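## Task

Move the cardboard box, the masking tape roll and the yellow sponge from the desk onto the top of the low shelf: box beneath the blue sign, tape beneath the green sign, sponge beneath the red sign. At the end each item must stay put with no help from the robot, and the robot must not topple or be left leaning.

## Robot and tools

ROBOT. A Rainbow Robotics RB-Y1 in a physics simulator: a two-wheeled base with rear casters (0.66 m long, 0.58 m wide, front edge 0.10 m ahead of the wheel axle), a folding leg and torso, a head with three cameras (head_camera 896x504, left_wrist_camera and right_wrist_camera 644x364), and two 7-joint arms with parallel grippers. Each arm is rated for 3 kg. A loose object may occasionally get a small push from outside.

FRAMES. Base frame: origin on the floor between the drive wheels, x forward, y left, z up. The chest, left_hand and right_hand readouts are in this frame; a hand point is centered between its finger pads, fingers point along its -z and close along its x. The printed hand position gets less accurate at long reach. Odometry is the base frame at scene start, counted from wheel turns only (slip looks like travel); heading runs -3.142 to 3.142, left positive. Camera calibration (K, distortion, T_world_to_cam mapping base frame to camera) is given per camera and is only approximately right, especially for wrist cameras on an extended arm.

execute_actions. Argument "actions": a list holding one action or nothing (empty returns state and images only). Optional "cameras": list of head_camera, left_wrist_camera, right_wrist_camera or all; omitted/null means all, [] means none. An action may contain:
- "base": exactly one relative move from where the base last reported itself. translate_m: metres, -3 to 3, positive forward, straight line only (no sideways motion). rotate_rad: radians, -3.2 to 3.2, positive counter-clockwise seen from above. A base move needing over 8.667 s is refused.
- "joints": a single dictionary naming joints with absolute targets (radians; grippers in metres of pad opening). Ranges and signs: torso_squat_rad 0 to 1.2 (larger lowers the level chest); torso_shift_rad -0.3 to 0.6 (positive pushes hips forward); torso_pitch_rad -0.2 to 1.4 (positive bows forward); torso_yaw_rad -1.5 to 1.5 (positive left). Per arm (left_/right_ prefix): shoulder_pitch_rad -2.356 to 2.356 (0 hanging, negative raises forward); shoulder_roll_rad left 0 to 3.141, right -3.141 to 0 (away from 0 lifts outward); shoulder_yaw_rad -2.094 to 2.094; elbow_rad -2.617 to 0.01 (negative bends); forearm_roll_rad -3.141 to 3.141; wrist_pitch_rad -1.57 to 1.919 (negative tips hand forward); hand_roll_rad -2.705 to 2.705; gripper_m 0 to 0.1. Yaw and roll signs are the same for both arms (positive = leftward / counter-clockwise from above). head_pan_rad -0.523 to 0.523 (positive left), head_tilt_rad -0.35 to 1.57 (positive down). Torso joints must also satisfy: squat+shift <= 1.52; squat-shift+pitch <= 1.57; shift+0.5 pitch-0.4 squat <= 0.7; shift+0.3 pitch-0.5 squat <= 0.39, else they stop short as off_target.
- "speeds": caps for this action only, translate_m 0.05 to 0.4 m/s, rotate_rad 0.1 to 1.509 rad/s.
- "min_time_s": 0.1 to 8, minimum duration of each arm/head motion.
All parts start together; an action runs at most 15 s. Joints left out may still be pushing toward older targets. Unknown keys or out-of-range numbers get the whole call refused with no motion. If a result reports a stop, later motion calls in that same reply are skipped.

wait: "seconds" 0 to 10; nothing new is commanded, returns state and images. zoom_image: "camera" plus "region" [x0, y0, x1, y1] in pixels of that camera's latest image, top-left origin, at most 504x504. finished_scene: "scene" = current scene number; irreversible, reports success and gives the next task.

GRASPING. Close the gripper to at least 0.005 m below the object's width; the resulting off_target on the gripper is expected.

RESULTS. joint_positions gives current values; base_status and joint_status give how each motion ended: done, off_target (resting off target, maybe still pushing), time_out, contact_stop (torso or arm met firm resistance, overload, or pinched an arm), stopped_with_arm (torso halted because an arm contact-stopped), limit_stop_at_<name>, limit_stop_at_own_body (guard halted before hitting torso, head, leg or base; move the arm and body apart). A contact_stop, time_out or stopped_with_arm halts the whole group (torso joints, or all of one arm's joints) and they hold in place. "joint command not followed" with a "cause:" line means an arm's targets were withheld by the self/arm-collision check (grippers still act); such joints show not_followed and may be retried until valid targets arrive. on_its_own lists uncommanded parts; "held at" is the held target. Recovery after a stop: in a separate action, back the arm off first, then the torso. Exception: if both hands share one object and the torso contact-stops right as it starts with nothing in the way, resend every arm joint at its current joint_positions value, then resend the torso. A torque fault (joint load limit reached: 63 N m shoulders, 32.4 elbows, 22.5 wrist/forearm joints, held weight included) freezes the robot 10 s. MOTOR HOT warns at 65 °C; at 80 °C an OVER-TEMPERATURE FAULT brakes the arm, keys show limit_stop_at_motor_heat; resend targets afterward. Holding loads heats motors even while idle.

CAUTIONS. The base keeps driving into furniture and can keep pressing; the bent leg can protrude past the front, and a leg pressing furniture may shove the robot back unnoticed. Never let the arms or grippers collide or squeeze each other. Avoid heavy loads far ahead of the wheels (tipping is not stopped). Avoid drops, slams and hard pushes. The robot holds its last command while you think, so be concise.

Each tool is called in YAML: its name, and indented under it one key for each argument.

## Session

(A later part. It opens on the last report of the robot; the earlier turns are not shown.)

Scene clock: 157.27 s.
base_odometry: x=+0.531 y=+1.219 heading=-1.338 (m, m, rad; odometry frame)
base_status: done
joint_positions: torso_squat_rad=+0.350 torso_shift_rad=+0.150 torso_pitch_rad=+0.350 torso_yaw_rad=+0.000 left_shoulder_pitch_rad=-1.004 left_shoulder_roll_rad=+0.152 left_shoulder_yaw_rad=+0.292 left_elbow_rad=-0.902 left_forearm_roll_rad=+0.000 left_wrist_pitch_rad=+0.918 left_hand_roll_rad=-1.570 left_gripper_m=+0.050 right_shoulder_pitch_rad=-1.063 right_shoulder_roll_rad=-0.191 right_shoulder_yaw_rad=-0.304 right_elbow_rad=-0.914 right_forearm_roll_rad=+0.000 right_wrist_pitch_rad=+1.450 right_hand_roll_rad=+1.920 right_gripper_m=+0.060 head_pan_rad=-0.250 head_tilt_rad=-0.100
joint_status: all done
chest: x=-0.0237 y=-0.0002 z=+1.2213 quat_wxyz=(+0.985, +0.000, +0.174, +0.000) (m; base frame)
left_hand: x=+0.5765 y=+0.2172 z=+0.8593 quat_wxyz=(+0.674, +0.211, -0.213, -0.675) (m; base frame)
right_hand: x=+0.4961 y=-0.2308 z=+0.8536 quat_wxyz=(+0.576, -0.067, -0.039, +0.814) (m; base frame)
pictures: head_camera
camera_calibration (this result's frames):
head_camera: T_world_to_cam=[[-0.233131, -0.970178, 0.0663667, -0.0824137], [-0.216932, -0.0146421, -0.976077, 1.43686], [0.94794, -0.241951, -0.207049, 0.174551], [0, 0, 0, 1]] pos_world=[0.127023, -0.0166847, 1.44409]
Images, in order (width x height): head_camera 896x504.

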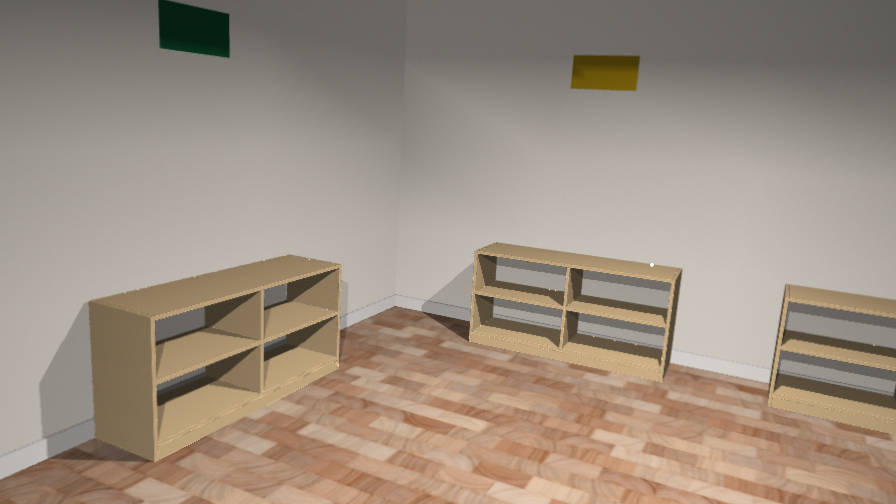

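execute_actions:
  actions:
    - {"base":{"translate_m":2.55},"joints":{"head_pan_rad":0.1,"head_tilt_rad":0.55,"torso_pitch_rad":0.5,"torso_squat_rad":0.55,"right_elbow_rad":-1.3,"right_wrist_pitch_rad":1.8},"min_time_s":2}

Scene clock: 171.53 s.
base_odometry: x=+1.119 y=-1.262 heading=-1.338 (m, m, rad; odometry frame)
base_status: done
joint_positions: torso_squat_rad=+0.550 torso_shift_rad=+0.150 torso_pitch_rad=+0.500 torso_yaw_rad=+0.000 left_shoulder_pitch_rad=-1.004 left_shoulder_roll_rad=+0.152 left_shoulder_yaw_rad=+0.292 left_elbow_rad=-0.902 left_forearm_roll_rad=+0.000 left_wrist_pitch_rad=+0.918 left_hand_roll_rad=-1.570 left_gripper_m=+0.050 right_shoulder_pitch_rad=-1.063 right_shoulder_roll_rad=-0.191 right_shoulder_yaw_rad=-0.304 right_elbow_rad=-1.300 right_forearm_roll_rad=+0.000 right_wrist_pitch_rad=+1.800 right_hand_roll_rad=+1.920 right_gripper_m=+0.060 head_pan_rad=+0.100 head_tilt_rad=+0.550
joint_status: all done
chest: x=+0.0096 y=-0.0002 z=+1.1421 quat_wxyz=(+0.969, +0.000, +0.247, +0.000) (m; base frame)
left_hand: x=+0.5489 y=+0.2173 z=+0.6944 quat_wxyz=(+0.688, +0.159, -0.162, -0.689) (m; base frame)
right_hand: x=+0.4811 y=-0.2295 z=+0.7998 quat_wxyz=(+0.577, -0.021, -0.006, +0.817) (m; base frame)
pictures: head_camera, left_wrist_camera, right_wrist_camera
camera_calibration (this result's frames):
head_camera: T_world_to_cam=[[0.0738838, -0.995458, -0.0600453, 0.0646233], [-0.851019, -0.0315449, -0.524186, 0.845872], [0.519911, 0.0898286, -0.849484, 0.99202], [0, 0, 0, 1]] pos_world=[0.199317, 0.00190094, 1.28998]
left_wrist_camera: T_world_to_cam=[[-0.0152468, -0.999709, -0.018673, 0.238159], [-0.959693, 0.00938984, 0.280893, 0.357157], [-0.280636, 0.022203, -0.959557, 0.90083], [0, 0, 0, 1]] pos_world=[0.599197, 0.214735, 0.768522]
right_wrist_camera: T_world_to_cam=[[0.302559, -0.951968, 0.0470611, -0.396706], [-0.7474, -0.206323, 0.631525, -0.165891], [-0.591482, -0.226247, -0.773926, 0.943862], [0, 0, 0, 1]] pos_world=[0.554318, -0.198332, 0.853913]
Images, in order (width x height): head_camera 896x504, left_wrist_camera 644x364, right_wrist_camera 644x364.

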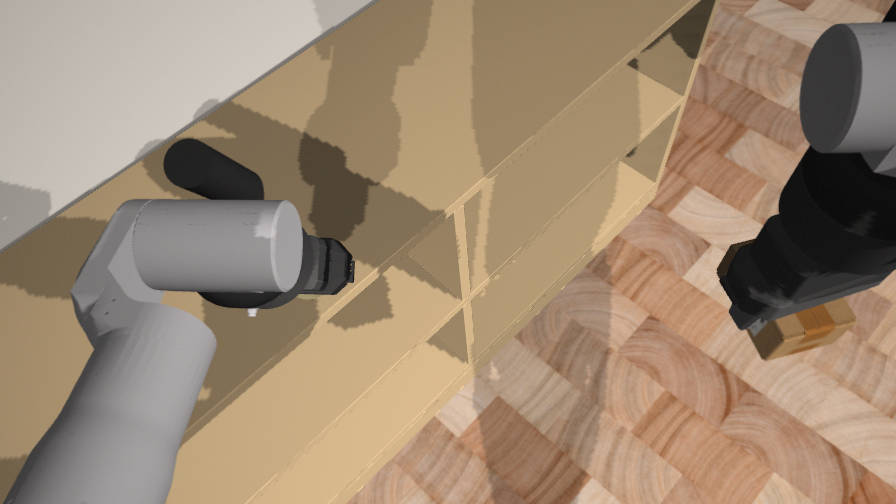

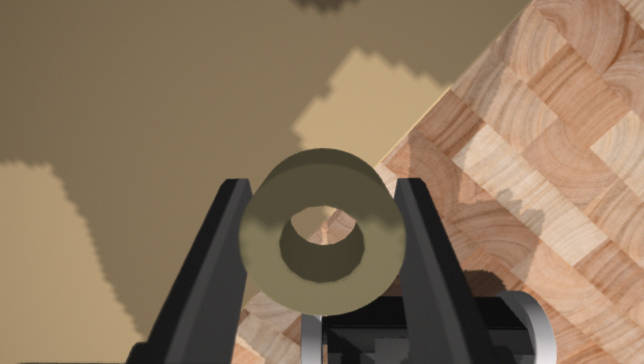

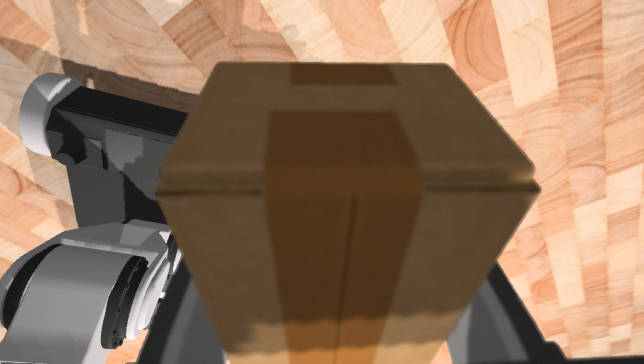

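execute_actions:
  actions:
    - {"base":{"translate_m":0.19},"joints":{"torso_squat_rad":0.64}}
  cameras: []

execute_actions:
  actions:
    - {"joints":{"torso_squat_rad":0.69}}
  cameras: ["head_camera","left_wrist_camera"]

Scene clock: 177.97 s.
base_odometry: x=+1.163 y=-1.447 heading=-1.338 (m, m, rad; odometry frame)
base_status: done
joint_positions: torso_squat_rad=+0.640 torso_shift_rad=+0.150 torso_pitch_rad=+0.500 torso_yaw_rad=+0.000 left_shoulder_pitch_rad=-1.004 left_shoulder_roll_rad=+0.152 left_shoulder_yaw_rad=+0.292 left_elbow_rad=-0.902 left_forearm_roll_rad=+0.000 left_wrist_pitch_rad=+0.918 left_hand_roll_rad=-1.570 left_gripper_m=+0.050 right_shoulder_pitch_rad=-1.063 right_shoulder_roll_rad=-0.191 right_shoulder_yaw_rad=-0.304 right_elbow_rad=-1.300 right_forearm_roll_rad=+0.000 right_wrist_pitch_rad=+1.800 right_hand_roll_rad=+1.920 right_gripper_m=+0.060 head_pan_rad=+0.100 head_tilt_rad=+0.550
joint_status: all done
chest: x=+0.0043 y=-0.0001 z=+1.1072 quat_wxyz=(+0.969, +0.000, +0.247, +0.000) (m; base frame)
left_hand: x=+0.5436 y=+0.2173 z=+0.6595 quat_wxyz=(+0.688, +0.159, -0.162, -0.689) (m; base frame)
right_hand: x=+0.4759 y=-0.2295 z=+0.7650 quat_wxyz=(+0.577, -0.021, -0.006, +0.817) (m; base frame)
pictures: none
No camera images: the call's "cameras" was empty. Leave "cameras" out to get every camera's image.

Scene clock: 178.83 s.
base_odometry: x=+1.163 y=-1.447 heading=-1.338 (m, m, rad; odometry frame)
base_status: not commanded
joint_positions: torso_squat_rad=+0.690 torso_shift_rad=+0.149 torso_pitch_rad=+0.498 torso_yaw_rad=+0.000 left_shoulder_pitch_rad=-1.007 left_shoulder_roll_rad=+0.153 left_shoulder_yaw_rad=+0.292 left_elbow_rad=-0.905 left_forearm_roll_rad=+0.000 left_wrist_pitch_rad=+0.918 left_hand_roll_rad=-1.570 left_gripper_m=+0.050 right_shoulder_pitch_rad=-1.063 right_shoulder_roll_rad=-0.191 right_shoulder_yaw_rad=-0.304 right_elbow_rad=-1.300 right_forearm_roll_rad=+0.000 right_wrist_pitch_rad=+1.800 right_hand_roll_rad=+1.920 right_gripper_m=+0.060 head_pan_rad=+0.100 head_tilt_rad=+0.550
joint_status: all done
chest: x=-0.0001 y=-0.0003 z=+1.0862 quat_wxyz=(+0.969, +0.000, +0.246, +0.000) (m; base frame)
left_hand: x=+0.5427 y=+0.2172 z=+0.6425 quat_wxyz=(+0.688, +0.163, -0.165, -0.688) (m; base frame)
right_hand: x=+0.4722 y=-0.2294 z=+0.7449 quat_wxyz=(+0.577, -0.022, -0.007, +0.817) (m; base frame)
pictures: head_camera, left_wrist_camera
camera_calibration (this result's frames):
head_camera: T_world_to_cam=[[0.0741831, -0.995424, -0.0602278, 0.0620882], [-0.849775, -0.0314908, -0.526205, 0.81049], [0.5219, 0.0902156, -0.848222, 0.948208], [0, 0, 0, 1]] pos_world=[0.189258, 0.001784, 1.23451]
left_wrist_camera: T_world_to_cam=[[-0.0154922, -0.999694, -0.0193088, 0.237573], [-0.962094, 0.00964529, 0.272548, 0.372409], [-0.272278, 0.0227993, -0.961948, 0.846121], [0, 0, 0, 1]] pos_world=[0.592353, 0.214617, 0.717012]
Images, in order (width x height): head_camera 896x504, left_wrist_camera 644x364.

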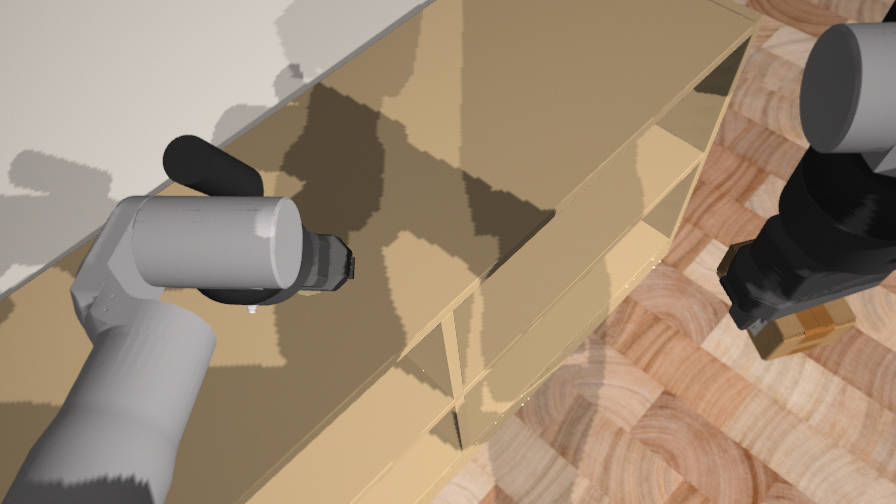

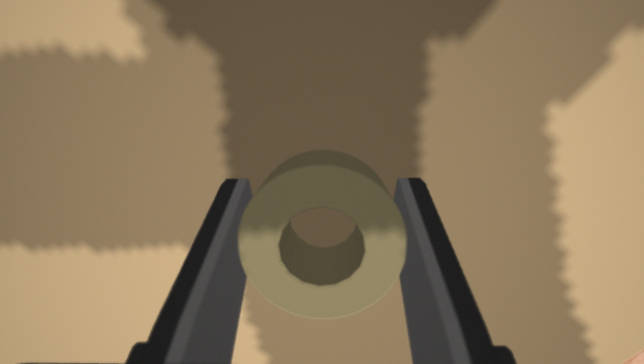

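execute_actions:
  actions:
    - {"joints":{"left_gripper_m":0.1,"torso_squat_rad":0.68}}
  cameras: []

execute_actions:
  actions:
    - {"joints":{"torso_squat_rad":0.55}}
  cameras: ["left_wrist_camera"]

execute_actions:
  actions:
    - {"base":{"translate_m":-0.48},"joints":{"left_elbow_rad":-1.9,"left_wrist_pitch_rad":1.2,"left_shoulder_pitch_rad":-0.7,"head_tilt_rad":0.2},"min_time_s":2}
  cameras: ["head_camera"]

execute_actions:
  actions:
    - {"base":{"rotate_rad":-1.5},"joints":{"head_tilt_rad":-0.25,"head_pan_rad":0}}
  cameras: ["head_camera"]

Scene clock: 193.43 s.
base_odometry: x=+1.163 y=-1.447 heading=-1.338 (m, m, rad; odometry frame)
base_status: not commanded
joint_positions: torso_squat_rad=+0.680 torso_shift_rad=+0.150 torso_pitch_rad=+0.500 torso_yaw_rad=+0.000 left_shoulder_pitch_rad=-1.005 left_shoulder_roll_rad=+0.152 left_shoulder_yaw_rad=+0.292 left_elbow_rad=-0.903 left_forearm_roll_rad=+0.000 left_wrist_pitch_rad=+0.918 left_hand_roll_rad=-1.570 left_gripper_m=+0.100 right_shoulder_pitch_rad=-1.063 right_shoulder_roll_rad=-0.191 right_shoulder_yaw_rad=-0.304 right_elbow_rad=-1.300 right_forearm_roll_rad=+0.000 right_wrist_pitch_rad=+1.800 right_hand_roll_rad=+1.920 right_gripper_m=+0.060 head_pan_rad=+0.100 head_tilt_rad=+0.550
joint_status: all done
chest: x=+0.0015 y=-0.0002 z=+1.0903 quat_wxyz=(+0.969, +0.000, +0.247, +0.000) (m; base frame)
left_hand: x=+0.5419 y=+0.2170 z=+0.6439 quat_wxyz=(+0.688, +0.160, -0.163, -0.689) (m; base frame)
right_hand: x=+0.4732 y=-0.2295 z=+0.7482 quat_wxyz=(+0.577, -0.021, -0.006, +0.817) (m; base frame)
pictures: none
No camera images: the call's "cameras" was empty. Leave "cameras" out to get every camera's image.

Scene clock: 194.67 s.
base_odometry: x=+1.163 y=-1.447 heading=-1.338 (m, m, rad; odometry frame)
base_status: not commanded
joint_positions: torso_squat_rad=+0.550 torso_shift_rad=+0.150 torso_pitch_rad=+0.500 torso_yaw_rad=+0.000 left_shoulder_pitch_rad=-1.004 left_shoulder_roll_rad=+0.152 left_shoulder_yaw_rad=+0.292 left_elbow_rad=-0.902 left_forearm_roll_rad=+0.000 left_wrist_pitch_rad=+0.918 left_hand_roll_rad=-1.570 left_gripper_m=+0.100 right_shoulder_pitch_rad=-1.063 right_shoulder_roll_rad=-0.191 right_shoulder_yaw_rad=-0.304 right_elbow_rad=-1.300 right_forearm_roll_rad=+0.000 right_wrist_pitch_rad=+1.800 right_hand_roll_rad=+1.920 right_gripper_m=+0.060 head_pan_rad=+0.100 head_tilt_rad=+0.550
joint_status: all done
chest: x=+0.0095 y=-0.0002 z=+1.1421 quat_wxyz=(+0.969, +0.000, +0.247, +0.000) (m; base frame)
left_hand: x=+0.5490 y=+0.2173 z=+0.6946 quat_wxyz=(+0.688, +0.160, -0.162, -0.689) (m; base frame)
right_hand: x=+0.4811 y=-0.2295 z=+0.7999 quat_wxyz=(+0.577, -0.021, -0.006, +0.817) (m; base frame)
pictures: left_wrist_camera
camera_calibration (this result's frames):
left_wrist_camera: T_world_to_cam=[[-0.0152633, -0.999708, -0.018714, 0.238177], [-0.959797, 0.0094024, 0.280539, 0.357488], [-0.280281, 0.0222436, -0.95966, 0.900875], [0, 0, 0, 1]] pos_world=[0.599249, 0.214707, 0.768702]
Images, in order (width x height): left_wrist_camera 644x364.

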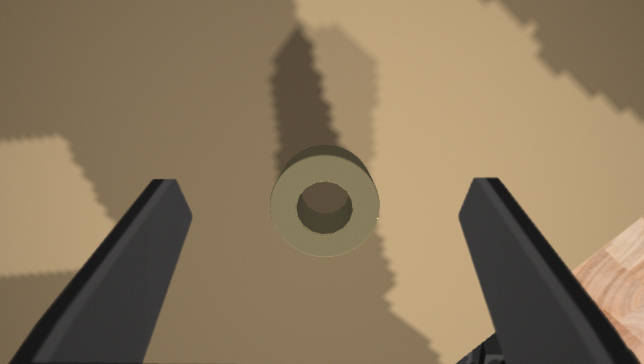

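Scene clock: 197.63 s.
base_odometry: x=+1.052 y=-0.980 heading=-1.339 (m, m, rad; odometry frame)
base_status: done
joint_positions: torso_squat_rad=+0.550 torso_shift_rad=+0.150 torso_pitch_rad=+0.500 torso_yaw_rad=+0.000 left_shoulder_pitch_rad=-0.700 left_shoulder_roll_rad=+0.152 left_shoulder_yaw_rad=+0.292 left_elbow_rad=-1.900 left_forearm_roll_rad=+0.000 left_wrist_pitch_rad=+1.200 left_hand_roll_rad=-1.570 left_gripper_m=+0.100 right_shoulder_pitch_rad=-1.063 right_shoulder_roll_rad=-0.191 right_shoulder_yaw_rad=-0.304 right_elbow_rad=-1.300 right_forearm_roll_rad=+0.000 right_wrist_pitch_rad=+1.800 right_hand_roll_rad=+1.920 right_gripper_m=+0.060 head_pan_rad=+0.100 head_tilt_rad=+0.200
joint_status: all done
chest: x=+0.0095 y=-0.0002 z=+1.1421 quat_wxyz=(+0.969, +0.000, +0.247, +0.000) (m; base frame)
left_hand: x=+0.5444 y=+0.2789 z=+0.9033 quat_wxyz=(+0.655, +0.335, -0.273, -0.620) (m; base frame)
right_hand: x=+0.4811 y=-0.2295 z=+0.7999 quat_wxyz=(+0.577, -0.021, -0.006, +0.817) (m; base frame)
pictures: head_camera
camera_calibration (this result's frames):
head_camera: T_world_to_cam=[[0.0789676, -0.994811, -0.0641489, 0.0693202], [-0.621158, 0.00122754, -0.783685, 1.15634], [0.779697, 0.101732, -0.617838, 0.656918], [0, 0, 0, 1]] pos_world=[0.200598, 0.000711328, 1.31652]
Images, in order (width x height): head_camera 896x504.

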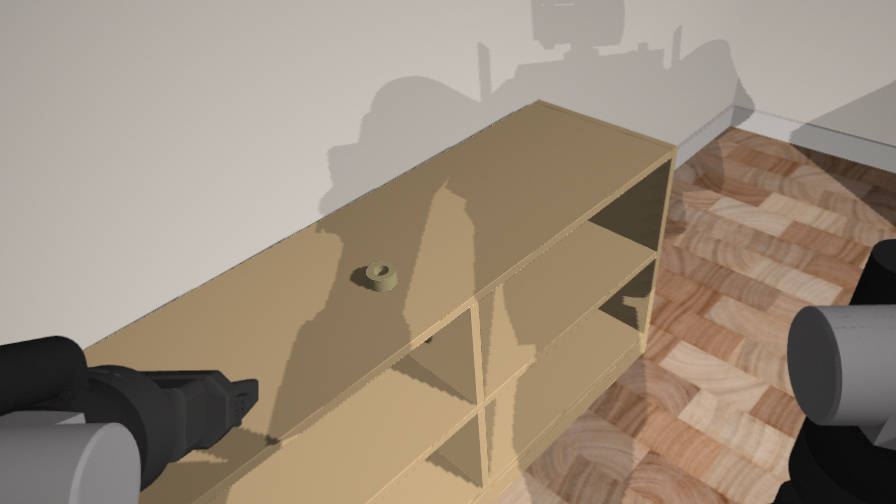

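Scene clock: 201.40 s.
base_odometry: x=+1.052 y=-0.980 heading=-2.838 (m, m, rad; odometry frame)
base_status: done
joint_positions: torso_squat_rad=+0.550 torso_shift_rad=+0.150 torso_pitch_rad=+0.500 torso_yaw_rad=+0.000 left_shoulder_pitch_rad=-0.700 left_shoulder_roll_rad=+0.152 left_shoulder_yaw_rad=+0.292 left_elbow_rad=-1.900 left_forearm_roll_rad=+0.000 left_wrist_pitch_rad=+1.200 left_hand_roll_rad=-1.570 left_gripper_m=+0.100 right_shoulder_pitch_rad=-1.063 right_shoulder_roll_rad=-0.191 right_shoulder_yaw_rad=-0.304 right_elbow_rad=-1.300 right_forearm_roll_rad=+0.000 right_wrist_pitch_rad=+1.800 right_hand_roll_rad=+1.920 right_gripper_m=+0.060 head_pan_rad=+0.000 head_tilt_rad=-0.250
joint_status: all done
chest: x=+0.0095 y=-0.0002 z=+1.1421 quat_wxyz=(+0.969, +0.000, +0.247, +0.000) (m; base frame)
left_hand: x=+0.5444 y=+0.2789 z=+0.9033 quat_wxyz=(+0.655, +0.335, -0.273, -0.620) (m; base frame)
right_hand: x=+0.4811 y=-0.2295 z=+0.7999 quat_wxyz=(+0.577, -0.021, -0.006, +0.817) (m; base frame)
pictures: head_camera
camera_calibration (this result's frames):
head_camera: T_world_to_cam=[[-0.000504182, -0.999828, -0.0185659, 0.0196711], [-0.217431, 0.0182314, -0.975906, 1.35725], [0.976076, 0.00354477, -0.217402, 0.108979], [0, 0, 0, 1]] pos_world=[0.188747, -0.00546322, 1.34861]
Images, in order (width x height): head_camera 896x504.

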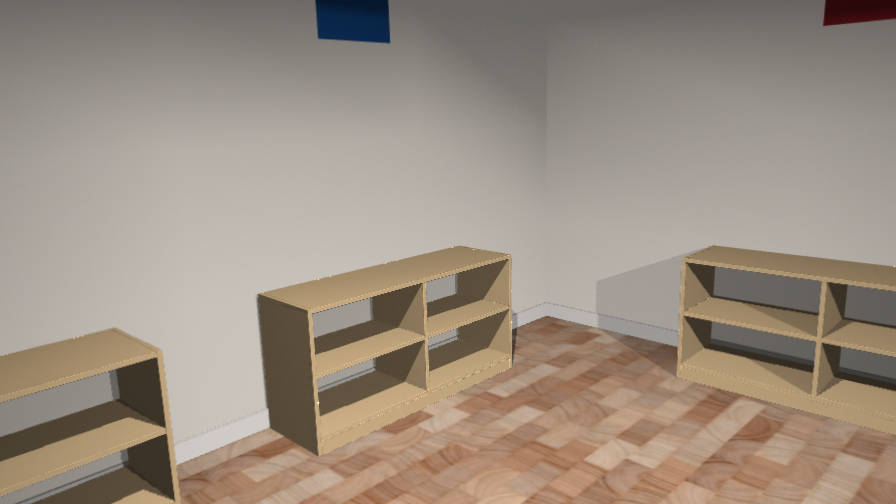

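execute_actions:
  actions:
    - {"base":{"translate_m":2.58},"joints":{"left_shoulder_pitch_rad":-0.5,"left_elbow_rad":-2.1,"left_wrist_pitch_rad":1.6,"left_shoulder_roll_rad":0.06,"left_shoulder_yaw_rad":0.17,"head_tilt_rad":0.55,"right_elbow_rad":-0.914,"right_wrist_pitch_rad":1.45},"min_time_s":2}
  cameras: ["head_camera"]

execute_actions:
  actions:
    - {"base":{"rotate_rad":0.8}}
  cameras: ["head_camera","right_wrist_camera"]

Scene clock: 216.87 s.
base_odometry: x=-1.411 y=-1.750 heading=-2.838 (m, m, rad; odometry frame)
base_status: done
joint_positions: torso_squat_rad=+0.550 torso_shift_rad=+0.150 torso_pitch_rad=+0.500 torso_yaw_rad=+0.000 left_shoulder_pitch_rad=-0.500 left_shoulder_roll_rad=+0.060 left_shoulder_yaw_rad=+0.170 left_elbow_rad=-2.100 left_forearm_roll_rad=+0.000 left_wrist_pitch_rad=+1.600 left_hand_roll_rad=-1.570 left_gripper_m=+0.100 right_shoulder_pitch_rad=-1.063 right_shoulder_roll_rad=-0.191 right_shoulder_yaw_rad=-0.304 right_elbow_rad=-0.914 right_forearm_roll_rad=+0.000 right_wrist_pitch_rad=+1.450 right_hand_roll_rad=+1.920 right_gripper_m=+0.060 head_pan_rad=+0.000 head_tilt_rad=+0.550
joint_status: all done
chest: x=+0.0096 y=-0.0002 z=+1.1421 quat_wxyz=(+0.969, +0.000, +0.247, +0.000) (m; base frame)
left_hand: x=+0.4176 y=+0.2296 z=+0.8283 quat_wxyz=(+0.687, +0.175, -0.160, -0.687) (m; base frame)
right_hand: x=+0.4686 y=-0.2307 z=+0.7009 quat_wxyz=(+0.577, -0.006, +0.004, +0.817) (m; base frame)
pictures: head_camera
camera_calibration (this result's frames):
head_camera: T_world_to_cam=[[-0.0136106, -0.999832, -0.0122524, 0.0130539], [-0.851596, 0.0180127, -0.52389, 0.845564], [0.524022, 0.00330363, -0.851698, 0.994392], [0, 0, 0, 1]] pos_world=[0.199172, -0.00546423, 1.29006]
Images, in order (width x height): head_camera 896x504.

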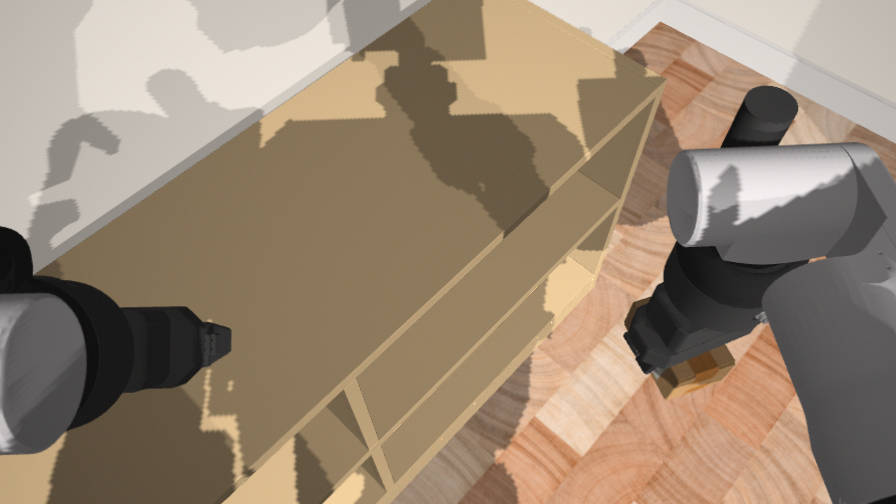

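Scene clock: 219.70 s.
base_odometry: x=-1.411 y=-1.750 heading=-2.039 (m, m, rad; odometry frame)
base_status: done
joint_positions: torso_squat_rad=+0.550 torso_shift_rad=+0.150 torso_pitch_rad=+0.500 torso_yaw_rad=+0.000 left_shoulder_pitch_rad=-0.500 left_shoulder_roll_rad=+0.060 left_shoulder_yaw_rad=+0.170 left_elbow_rad=-2.100 left_forearm_roll_rad=+0.000 left_wrist_pitch_rad=+1.600 left_hand_roll_rad=-1.570 left_gripper_m=+0.100 right_shoulder_pitch_rad=-1.063 right_shoulder_roll_rad=-0.191 right_shoulder_yaw_rad=-0.304 right_elbow_rad=-0.914 right_forearm_roll_rad=+0.000 right_wrist_pitch_rad=+1.450 right_hand_roll_rad=+1.920 right_gripper_m=+0.060 head_pan_rad=+0.000 head_tilt_rad=+0.550
joint_status: not commanded
chest: x=+0.0096 y=-0.0002 z=+1.1421 quat_wxyz=(+0.969, +0.000, +0.247, +0.000) (m; base frame)
left_hand: x=+0.4176 y=+0.2296 z=+0.8282 quat_wxyz=(+0.687, +0.175, -0.160, -0.687) (m; base frame)
right_hand: x=+0.4686 y=-0.2307 z=+0.7009 quat_wxyz=(+0.577, -0.006, +0.004, +0.817) (m; base frame)
pictures: head_camera, right_wrist_camera
camera_calibration (this result's frames):
head_camera: T_world_to_cam=[[-0.0136159, -0.999832, -0.0122406, 0.0130447], [-0.851593, 0.018011, -0.523894, 0.845566], [0.524027, 0.00329071, -0.851695, 0.994392], [0, 0, 0, 1]] pos_world=[0.199167, -0.00545926, 1.29007]
right_wrist_camera: T_world_to_cam=[[0.303575, -0.952133, 0.0358402, -0.382091], [-0.724374, -0.206194, 0.65785, -0.142252], [-0.618971, -0.225668, -0.752296, 0.857417], [0, 0, 0, 1]] pos_world=[0.543666, -0.199641, 0.752305]
Images, in order (width x height): head_camera 896x504, right_wrist_camera 644x364.

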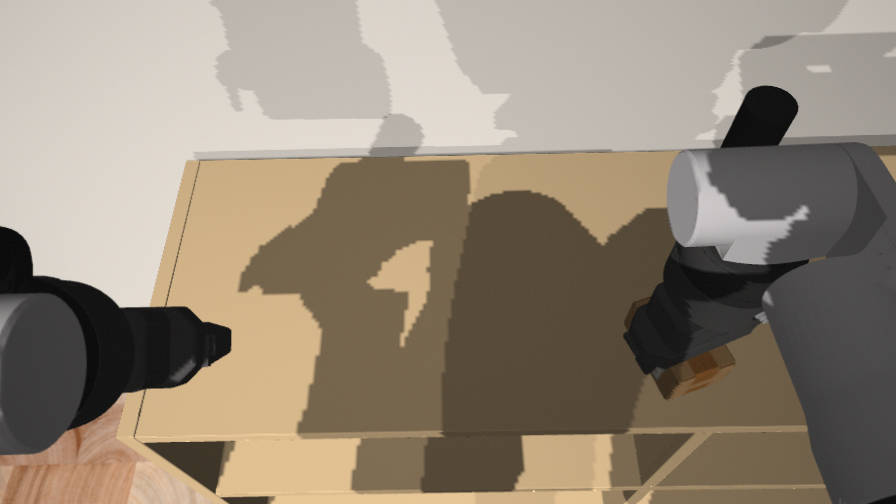

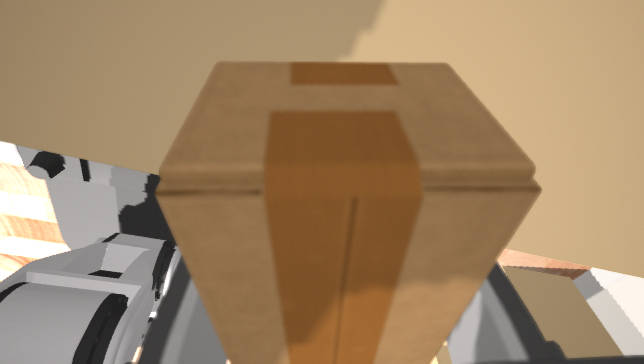

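execute_actions:
  actions:
    - {"base":{"translate_m":0.1},"joints":{"torso_squat_rad":0.635}}
  cameras: []

execute_actions:
  actions:
    - {"joints":{"torso_squat_rad":0.677}}
  cameras: ["head_camera","right_wrist_camera"]

Scene clock: 224.80 s.
base_odometry: x=-1.456 y=-1.839 heading=-2.039 (m, m, rad; odometry frame)
base_status: done
joint_positions: torso_squat_rad=+0.635 torso_shift_rad=+0.150 torso_pitch_rad=+0.500 torso_yaw_rad=+0.000 left_shoulder_pitch_rad=-0.500 left_shoulder_roll_rad=+0.060 left_shoulder_yaw_rad=+0.170 left_elbow_rad=-2.100 left_forearm_roll_rad=+0.000 left_wrist_pitch_rad=+1.600 left_hand_roll_rad=-1.570 left_gripper_m=+0.100 right_shoulder_pitch_rad=-1.063 right_shoulder_roll_rad=-0.191 right_shoulder_yaw_rad=-0.304 right_elbow_rad=-0.914 right_forearm_roll_rad=+0.000 right_wrist_pitch_rad=+1.450 right_hand_roll_rad=+1.920 right_gripper_m=+0.060 head_pan_rad=+0.000 head_tilt_rad=+0.550
joint_status: all done
chest: x=+0.0046 y=-0.0002 z=+1.1093 quat_wxyz=(+0.969, +0.000, +0.247, +0.000) (m; base frame)
left_hand: x=+0.4126 y=+0.2296 z=+0.7954 quat_wxyz=(+0.687, +0.175, -0.160, -0.687) (m; base frame)
right_hand: x=+0.4636 y=-0.2307 z=+0.6681 quat_wxyz=(+0.577, -0.006, +0.004, +0.817) (m; base frame)
pictures: none
No camera images: the call's "cameras" was empty. Leave "cameras" out to get every camera's image.

Scene clock: 225.60 s.
base_odometry: x=-1.456 y=-1.839 heading=-2.039 (m, m, rad; odometry frame)
base_status: not commanded
joint_positions: torso_squat_rad=+0.677 torso_shift_rad=+0.150 torso_pitch_rad=+0.500 torso_yaw_rad=+0.000 left_shoulder_pitch_rad=-0.500 left_shoulder_roll_rad=+0.060 left_shoulder_yaw_rad=+0.170 left_elbow_rad=-2.100 left_forearm_roll_rad=+0.000 left_wrist_pitch_rad=+1.600 left_hand_roll_rad=-1.570 left_gripper_m=+0.100 right_shoulder_pitch_rad=-1.063 right_shoulder_roll_rad=-0.191 right_shoulder_yaw_rad=-0.304 right_elbow_rad=-0.914 right_forearm_roll_rad=+0.000 right_wrist_pitch_rad=+1.450 right_hand_roll_rad=+1.920 right_gripper_m=+0.060 head_pan_rad=+0.000 head_tilt_rad=+0.550
joint_status: all done
chest: x=+0.0016 y=-0.0001 z=+1.0916 quat_wxyz=(+0.969, +0.000, +0.247, +0.000) (m; base frame)
left_hand: x=+0.4098 y=+0.2296 z=+0.7780 quat_wxyz=(+0.687, +0.175, -0.160, -0.686) (m; base frame)
right_hand: x=+0.4612 y=-0.2307 z=+0.6510 quat_wxyz=(+0.577, -0.007, +0.004, +0.817) (m; base frame)
pictures: head_camera, right_wrist_camera
camera_calibration (this result's frames):
head_camera: T_world_to_cam=[[-0.0136423, -0.999833, -0.0121961, 0.0123092], [-0.851298, 0.018012, -0.524374, 0.812879], [0.524506, 0.00322889, -0.851401, 0.955233], [0, 0, 0, 1]] pos_world=[0.191145, -0.00541882, 1.23969]
right_wrist_camera: T_world_to_cam=[[0.30359, -0.95211, 0.0363151, -0.378369], [-0.725175, -0.206172, 0.656973, -0.113818], [-0.618024, -0.225786, -0.753039, 0.815368], [0, 0, 0, 1]] pos_world=[0.536248, -0.199617, 0.70252]
Images, in order (width x height): head_camera 896x504, right_wrist_camera 644x364.

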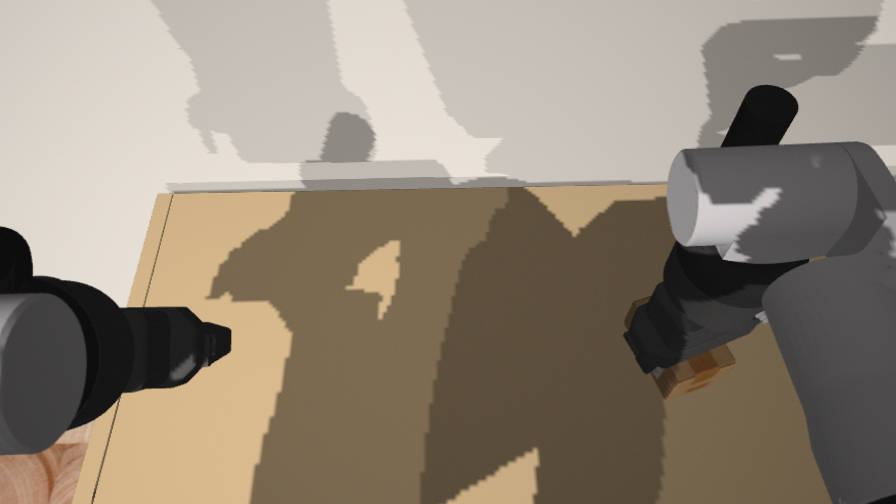

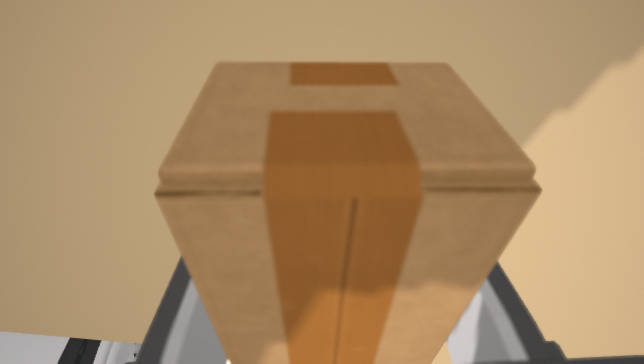

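execute_actions:
  actions:
    - {"joints":{"right_gripper_m":0.1}}
  cameras: []

execute_actions:
  actions:
    - {"joints":{"torso_squat_rad":0.52}}
  cameras: []

execute_actions:
  actions:
    - {"base":{"translate_m":-2.0},"joints":{"torso_squat_rad":0.35,"head_tilt_rad":0,"right_shoulder_pitch_rad":-0.8,"right_shoulder_roll_rad":-0.1,"right_shoulder_yaw_rad":-0.248,"right_elbow_rad":-1.62,"right_wrist_pitch_rad":1.6,"right_hand_roll_rad":1.57},"min_time_s":3}
  cameras: ["head_camera"]

execute_actions:
  actions:
    - {"base":{"rotate_rad":-3.03}}
  cameras: ["head_camera"]

Scene clock: 235.23 s.
base_odometry: x=-1.456 y=-1.839 heading=-2.039 (m, m, rad; odometry frame)
base_status: not commanded
joint_positions: torso_squat_rad=+0.677 torso_shift_rad=+0.150 torso_pitch_rad=+0.500 torso_yaw_rad=+0.000 left_shoulder_pitch_rad=-0.500 left_shoulder_roll_rad=+0.060 left_shoulder_yaw_rad=+0.170 left_elbow_rad=-2.100 left_forearm_roll_rad=+0.000 left_wrist_pitch_rad=+1.600 left_hand_roll_rad=-1.570 left_gripper_m=+0.100 right_shoulder_pitch_rad=-1.063 right_shoulder_roll_rad=-0.191 right_shoulder_yaw_rad=-0.304 right_elbow_rad=-0.914 right_forearm_roll_rad=+0.000 right_wrist_pitch_rad=+1.450 right_hand_roll_rad=+1.920 right_gripper_m=+0.099 head_pan_rad=+0.000 head_tilt_rad=+0.550
joint_status: all done
chest: x=+0.0018 y=-0.0001 z=+1.0916 quat_wxyz=(+0.969, +0.000, +0.247, +0.000) (m; base frame)
left_hand: x=+0.4099 y=+0.2296 z=+0.7778 quat_wxyz=(+0.687, +0.175, -0.160, -0.686) (m; base frame)
right_hand: x=+0.4611 y=-0.2308 z=+0.6507 quat_wxyz=(+0.577, -0.006, +0.004, +0.817) (m; base frame)
pictures: none
No camera images: the call's "cameras" was empty. Leave "cameras" out to get every camera's image.

Scene clock: 236.57 s.
base_odometry: x=-1.456 y=-1.839 heading=-2.039 (m, m, rad; odometry frame)
base_status: not commanded
joint_positions: torso_squat_rad=+0.520 torso_shift_rad=+0.150 torso_pitch_rad=+0.500 torso_yaw_rad=+0.000 left_shoulder_pitch_rad=-0.500 left_shoulder_roll_rad=+0.060 left_shoulder_yaw_rad=+0.170 left_elbow_rad=-2.100 left_forearm_roll_rad=+0.000 left_wrist_pitch_rad=+1.600 left_hand_roll_rad=-1.570 left_gripper_m=+0.100 right_shoulder_pitch_rad=-1.063 right_shoulder_roll_rad=-0.191 right_shoulder_yaw_rad=-0.304 right_elbow_rad=-0.914 right_forearm_roll_rad=+0.000 right_wrist_pitch_rad=+1.450 right_hand_roll_rad=+1.920 right_gripper_m=+0.099 head_pan_rad=+0.000 head_tilt_rad=+0.550
joint_status: all done
chest: x=+0.0111 y=-0.0002 z=+1.1527 quat_wxyz=(+0.969, +0.000, +0.247, +0.000) (m; base frame)
left_hand: x=+0.4192 y=+0.2296 z=+0.8388 quat_wxyz=(+0.687, +0.175, -0.160, -0.687) (m; base frame)
right_hand: x=+0.4703 y=-0.2308 z=+0.7116 quat_wxyz=(+0.577, -0.006, +0.004, +0.817) (m; base frame)
pictures: none
No camera images: the call's "cameras" was empty. Leave "cameras" out to get every camera's image.

Scene clock: 243.33 s.
base_odometry: x=-0.554 y=-0.054 heading=-2.038 (m, m, rad; odometry frame)
base_status: done
joint_positions: torso_squat_rad=+0.350 torso_shift_rad=+0.150 torso_pitch_rad=+0.500 torso_yaw_rad=+0.000 left_shoulder_pitch_rad=-0.500 left_shoulder_roll_rad=+0.060 left_shoulder_yaw_rad=+0.170 left_elbow_rad=-2.100 left_forearm_roll_rad=+0.000 left_wrist_pitch_rad=+1.600 left_hand_roll_rad=-1.570 left_gripper_m=+0.100 right_shoulder_pitch_rad=-0.800 right_shoulder_roll_rad=-0.100 right_shoulder_yaw_rad=-0.248 right_elbow_rad=-1.620 right_forearm_roll_rad=+0.000 right_wrist_pitch_rad=+1.600 right_hand_roll_rad=+1.570 right_gripper_m=+0.099 head_pan_rad=+0.000 head_tilt_rad=+0.000
joint_status: all done
chest: x=+0.0186 y=-0.0002 z=+1.2022 quat_wxyz=(+0.969, +0.000, +0.247, +0.000) (m; base frame)
left_hand: x=+0.4266 y=+0.2296 z=+0.8884 quat_wxyz=(+0.687, +0.175, -0.160, -0.687) (m; base frame)
right_hand: x=+0.4787 y=-0.2200 z=+0.8442 quat_wxyz=(+0.700, -0.102, -0.102, +0.699) (m; base frame)
pictures: head_camera
camera_calibration (this result's frames):
head_camera: T_world_to_cam=[[-0.00513048, -0.99983, -0.0176958, 0.0202231], [-0.452097, 0.0181034, -0.891785, 1.33427], [0.891954, 0.00342494, -0.452114, 0.445376], [0, 0, 0, 1]] pos_world=[0.20607, -0.00546055, 1.3916]
Images, in order (width x height): head_camera 896x504.

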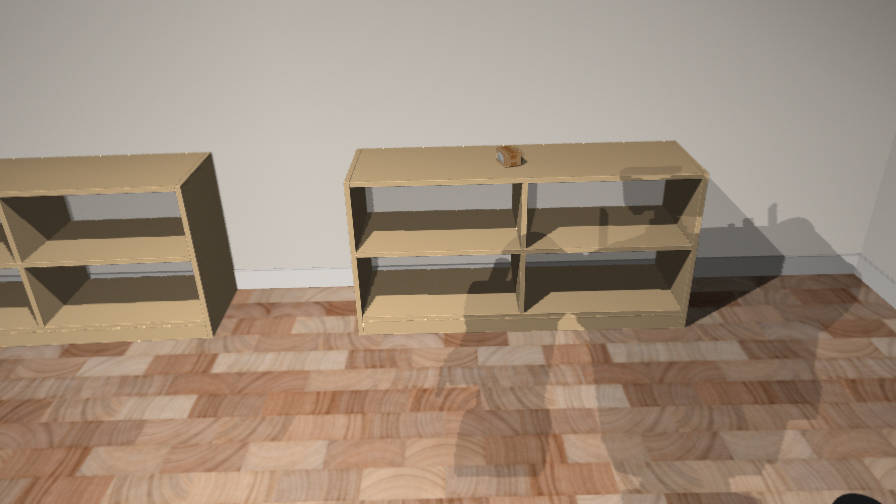

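Scene clock: 248.57 s.
base_odometry: x=-0.554 y=-0.054 heading=+1.216 (m, m, rad; odometry frame)
base_status: done
joint_positions: torso_squat_rad=+0.350 torso_shift_rad=+0.150 torso_pitch_rad=+0.500 torso_yaw_rad=+0.000 left_shoulder_pitch_rad=-0.500 left_shoulder_roll_rad=+0.060 left_shoulder_yaw_rad=+0.170 left_elbow_rad=-2.100 left_forearm_roll_rad=+0.000 left_wrist_pitch_rad=+1.600 left_hand_roll_rad=-1.570 left_gripper_m=+0.100 right_shoulder_pitch_rad=-0.800 right_shoulder_roll_rad=-0.100 right_shoulder_yaw_rad=-0.248 right_elbow_rad=-1.620 right_forearm_roll_rad=+0.000 right_wrist_pitch_rad=+1.600 right_hand_roll_rad=+1.570 right_gripper_m=+0.099 head_pan_rad=+0.000 head_tilt_rad=+0.000
joint_status: not commanded
chest: x=+0.0186 y=-0.0002 z=+1.2022 quat_wxyz=(+0.969, +0.000, +0.247, +0.000) (m; base frame)
left_hand: x=+0.4266 y=+0.2296 z=+0.8884 quat_wxyz=(+0.687, +0.175, -0.160, -0.687) (m; base frame)
right_hand: x=+0.4787 y=-0.2199 z=+0.8442 quat_wxyz=(+0.700, -0.102, -0.102, +0.700) (m; base frame)
pictures: head_camera
camera_calibration (this result's frames):
head_camera: T_world_to_cam=[[-0.00512496, -0.99983, -0.0177005, 0.0202281], [-0.452097, 0.0181051, -0.891785, 1.33427], [0.891954, 0.003432, -0.452113, 0.445376], [0, 0, 0, 1]] pos_world=[0.20607, -0.00546104, 1.3916]
Images, in order (width x height): head_camera 896x504.

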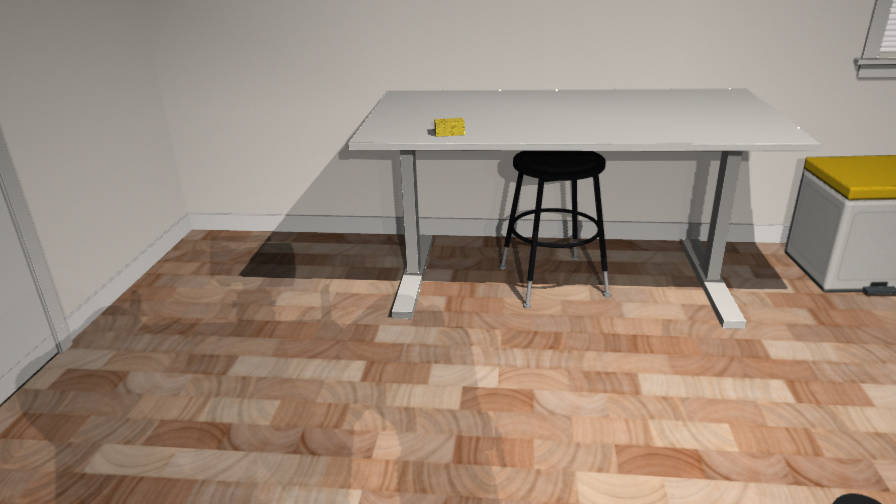

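execute_actions:
  actions:
    - {"base":{"rotate_rad":0.086}}
  cameras: []

execute_actions:
  actions:
    - {"base":{"translate_m":1.75},"joints":{"head_tilt_rad":0.45,"right_hand_roll_rad":0.1,"right_wrist_pitch_rad":1.89}}
  cameras: ["head_camera"]

Scene clock: 253.33 s.
base_odometry: x=-0.554 y=-0.054 heading=+1.301 (m, m, rad; odometry frame)
base_status: done
joint_positions: torso_squat_rad=+0.350 torso_shift_rad=+0.150 torso_pitch_rad=+0.500 torso_yaw_rad=+0.000 left_shoulder_pitch_rad=-0.500 left_shoulder_roll_rad=+0.060 left_shoulder_yaw_rad=+0.170 left_elbow_rad=-2.100 left_forearm_roll_rad=+0.000 left_wrist_pitch_rad=+1.600 left_hand_roll_rad=-1.570 left_gripper_m=+0.100 right_shoulder_pitch_rad=-0.800 right_shoulder_roll_rad=-0.100 right_shoulder_yaw_rad=-0.248 right_elbow_rad=-1.620 right_forearm_roll_rad=+0.000 right_wrist_pitch_rad=+1.600 right_hand_roll_rad=+1.570 right_gripper_m=+0.099 head_pan_rad=+0.000 head_tilt_rad=+0.000
joint_status: not commanded
chest: x=+0.0186 y=-0.0002 z=+1.2022 quat_wxyz=(+0.969, +0.000, +0.247, +0.000) (m; base frame)
left_hand: x=+0.4266 y=+0.2296 z=+0.8884 quat_wxyz=(+0.687, +0.175, -0.160, -0.687) (m; base frame)
right_hand: x=+0.4787 y=-0.2199 z=+0.8442 quat_wxyz=(+0.700, -0.102, -0.102, +0.700) (m; base frame)
pictures: none
No camera images: the call's "cameras" was empty. Leave "cameras" out to get every camera's image.

Scene clock: 259.07 s.
base_odometry: x=-0.087 y=+1.633 heading=+1.300 (m, m, rad; odometry frame)
base_status: done
joint_positions: torso_squat_rad=+0.350 torso_shift_rad=+0.150 torso_pitch_rad=+0.500 torso_yaw_rad=+0.000 left_shoulder_pitch_rad=-0.500 left_shoulder_roll_rad=+0.060 left_shoulder_yaw_rad=+0.170 left_elbow_rad=-2.100 left_forearm_roll_rad=+0.000 left_wrist_pitch_rad=+1.600 left_hand_roll_rad=-1.570 left_gripper_m=+0.100 right_shoulder_pitch_rad=-0.800 right_shoulder_roll_rad=-0.100 right_shoulder_yaw_rad=-0.248 right_elbow_rad=-1.620 right_forearm_roll_rad=+0.000 right_wrist_pitch_rad=+1.890 right_hand_roll_rad=+0.100 right_gripper_m=+0.099 head_pan_rad=+0.000 head_tilt_rad=+0.450
joint_status: all done
chest: x=+0.0186 y=-0.0002 z=+1.2022 quat_wxyz=(+0.969, +0.000, +0.247, +0.000) (m; base frame)
left_hand: x=+0.4267 y=+0.2295 z=+0.8884 quat_wxyz=(+0.687, +0.175, -0.160, -0.687) (m; base frame)
right_hand: x=+0.4128 y=-0.2199 z=+0.8346 quat_wxyz=(+0.999, +0.000, +0.001, +0.050) (m; base frame)
pictures: head_camera
camera_calibration (this result's frames):
head_camera: T_world_to_cam=[[-0.0123412, -0.999832, -0.0135317, 0.015494], [-0.794991, 0.0180192, -0.606354, 0.98992], [0.606496, 0.0032744, -0.79508, 0.952429], [0, 0, 0, 1]] pos_world=[0.209524, -0.00546475, 1.35771]
Images, in order (width x height): head_camera 896x504.

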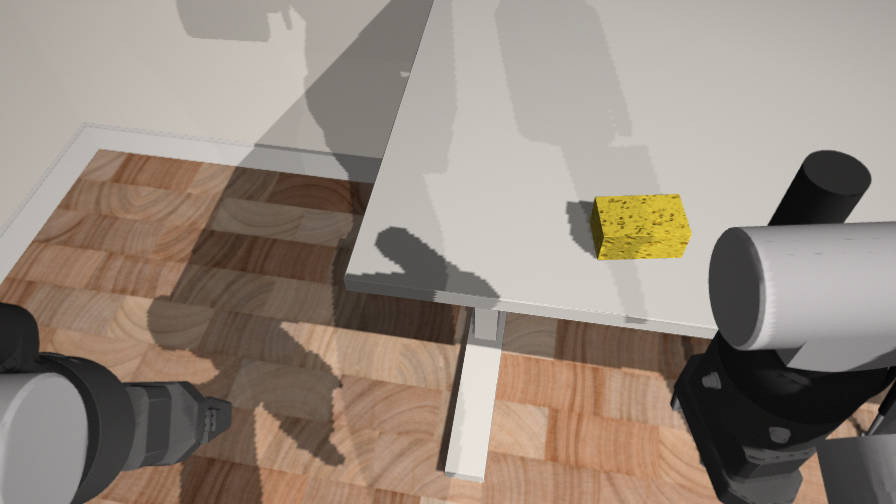

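execute_actions:
  actions:
    - {"base":{"translate_m":0.3},"joints":{"head_tilt_rad":0.75,"right_hand_roll_rad":0.04}}
  cameras: ["head_camera","right_wrist_camera"]

Scene clock: 265.33 s.
base_odometry: x=-0.007 y=+1.922 heading=+1.300 (m, m, rad; odometry frame)
base_status: done
joint_positions: torso_squat_rad=+0.350 torso_shift_rad=+0.150 torso_pitch_rad=+0.500 torso_yaw_rad=+0.000 left_shoulder_pitch_rad=-0.500 left_shoulder_roll_rad=+0.060 left_shoulder_yaw_rad=+0.170 left_elbow_rad=-2.100 left_forearm_roll_rad=+0.000 left_wrist_pitch_rad=+1.600 left_hand_roll_rad=-1.570 left_gripper_m=+0.100 right_shoulder_pitch_rad=-0.800 right_shoulder_roll_rad=-0.100 right_shoulder_yaw_rad=-0.248 right_elbow_rad=-1.620 right_forearm_roll_rad=+0.000 right_wrist_pitch_rad=+1.890 right_hand_roll_rad=+0.040 right_gripper_m=+0.099 head_pan_rad=+0.000 head_tilt_rad=+0.750
joint_status: all done
chest: x=+0.0187 y=-0.0002 z=+1.2022 quat_wxyz=(+0.969, +0.000, +0.247, +0.000) (m; base frame)
left_hand: x=+0.4267 y=+0.2295 z=+0.8884 quat_wxyz=(+0.687, +0.175, -0.160, -0.687) (m; base frame)
right_hand: x=+0.4128 y=-0.2199 z=+0.8346 quat_wxyz=(+1.000, +0.000, +0.001, +0.020) (m; base frame)
pictures: head_camera, right_wrist_camera
camera_calibration (this result's frames):
head_camera: T_world_to_cam=[[-0.0158168, -0.999833, -0.00916124, 0.00998481], [-0.938701, 0.0180042, -0.344262, 0.650862], [0.34437, 0.00315452, -0.938829, 1.18401], [0, 0, 0, 1]] pos_world=[0.203386, -0.00547008, 1.33574]
right_wrist_camera: T_world_to_cam=[[-0.999717, -0.00791097, 0.0224315, 0.397236], [0.00882916, 0.752268, 0.658798, -0.361071], [-0.0220862, 0.65881, -0.751985, 0.873778], [0, 0, 0, 1]] pos_world=[0.41961, -0.300889, 0.88603]
Images, in order (width x height): head_camera 896x504, right_wrist_camera 644x364.

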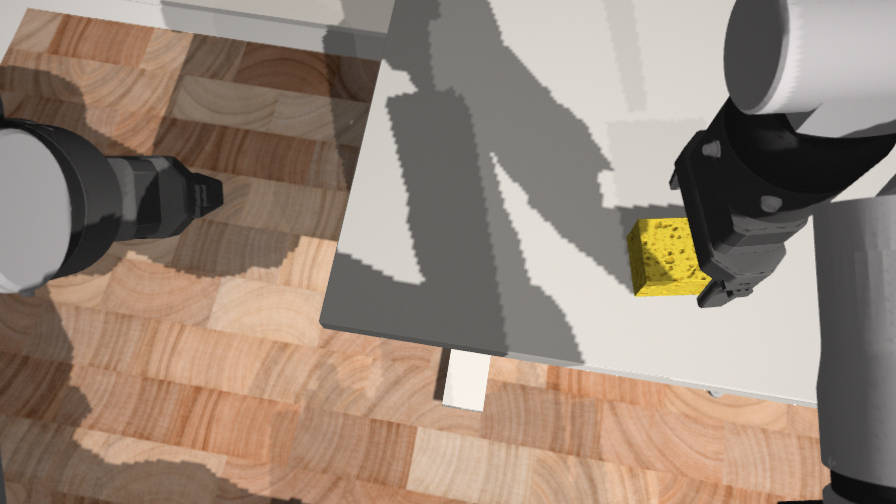

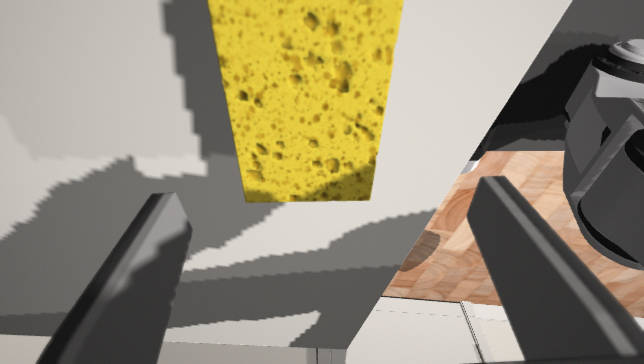

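execute_actions:
  actions:
    - {"base":{"translate_m":0.017},"joints":{"torso_squat_rad":0.575}}
  cameras: ["head_camera","right_wrist_camera"]

Scene clock: 269.17 s.
base_odometry: x=-0.003 y=+1.939 heading=+1.299 (m, m, rad; odometry frame)
base_status: done
joint_positions: torso_squat_rad=+0.575 torso_shift_rad=+0.150 torso_pitch_rad=+0.500 torso_yaw_rad=+0.000 left_shoulder_pitch_rad=-0.500 left_shoulder_roll_rad=+0.060 left_shoulder_yaw_rad=+0.170 left_elbow_rad=-2.100 left_forearm_roll_rad=+0.000 left_wrist_pitch_rad=+1.600 left_hand_roll_rad=-1.570 left_gripper_m=+0.100 right_shoulder_pitch_rad=-0.800 right_shoulder_roll_rad=-0.100 right_shoulder_yaw_rad=-0.248 right_elbow_rad=-1.620 right_forearm_roll_rad=+0.000 right_wrist_pitch_rad=+1.890 right_hand_roll_rad=+0.040 right_gripper_m=+0.099 head_pan_rad=+0.000 head_tilt_rad=+0.750
joint_status: all done
chest: x=+0.0081 y=-0.0002 z=+1.1329 quat_wxyz=(+0.969, +0.000, +0.247, +0.000) (m; base frame)
left_hand: x=+0.4162 y=+0.2296 z=+0.8192 quat_wxyz=(+0.687, +0.175, -0.160, -0.687) (m; base frame)
right_hand: x=+0.4024 y=-0.2199 z=+0.7654 quat_wxyz=(+1.000, +0.000, +0.001, +0.020) (m; base frame)
pictures: head_camera, right_wrist_camera
camera_calibration (this result's frames):
head_camera: T_world_to_cam=[[-0.0158149, -0.999833, -0.00916487, 0.00921601], [-0.938626, 0.0180043, -0.344467, 0.617298], [0.344574, 0.00315469, -0.938754, 1.12252], [0, 0, 0, 1]] pos_world=[0.192768, -0.00544072, 1.26649]
right_wrist_camera: T_world_to_cam=[[-0.999723, -0.00792341, 0.0221535, 0.388518], [0.00863677, 0.752263, 0.658807, -0.315355], [-0.0218852, 0.658816, -0.751986, 0.821414], [0, 0, 0, 1]] pos_world=[0.409111, -0.300852, 0.816843]
Images, in order (width x height): head_camera 896x504, right_wrist_camera 644x364.

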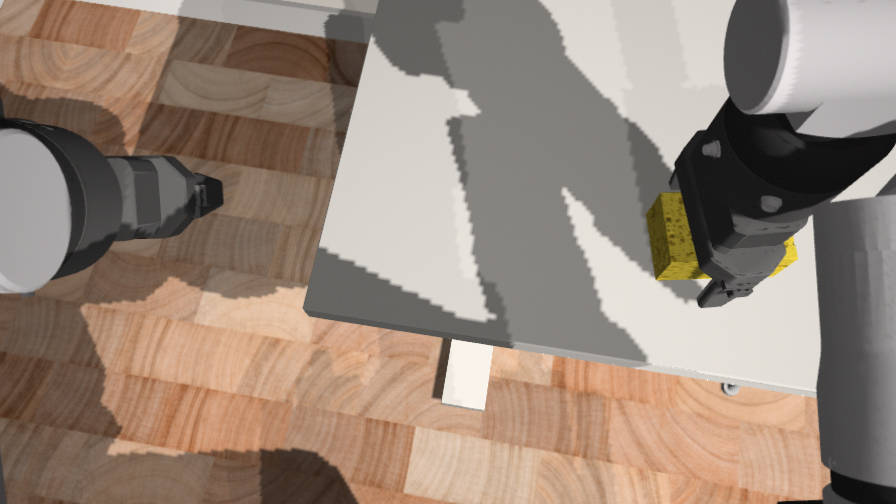

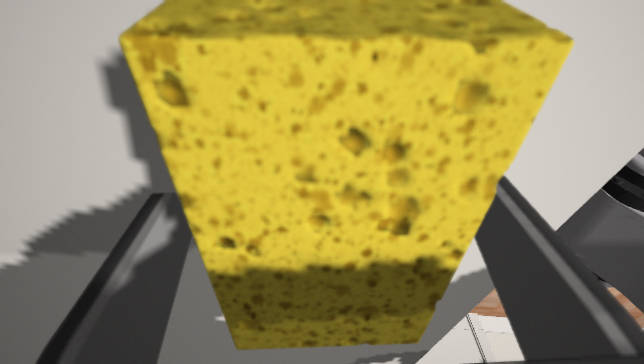

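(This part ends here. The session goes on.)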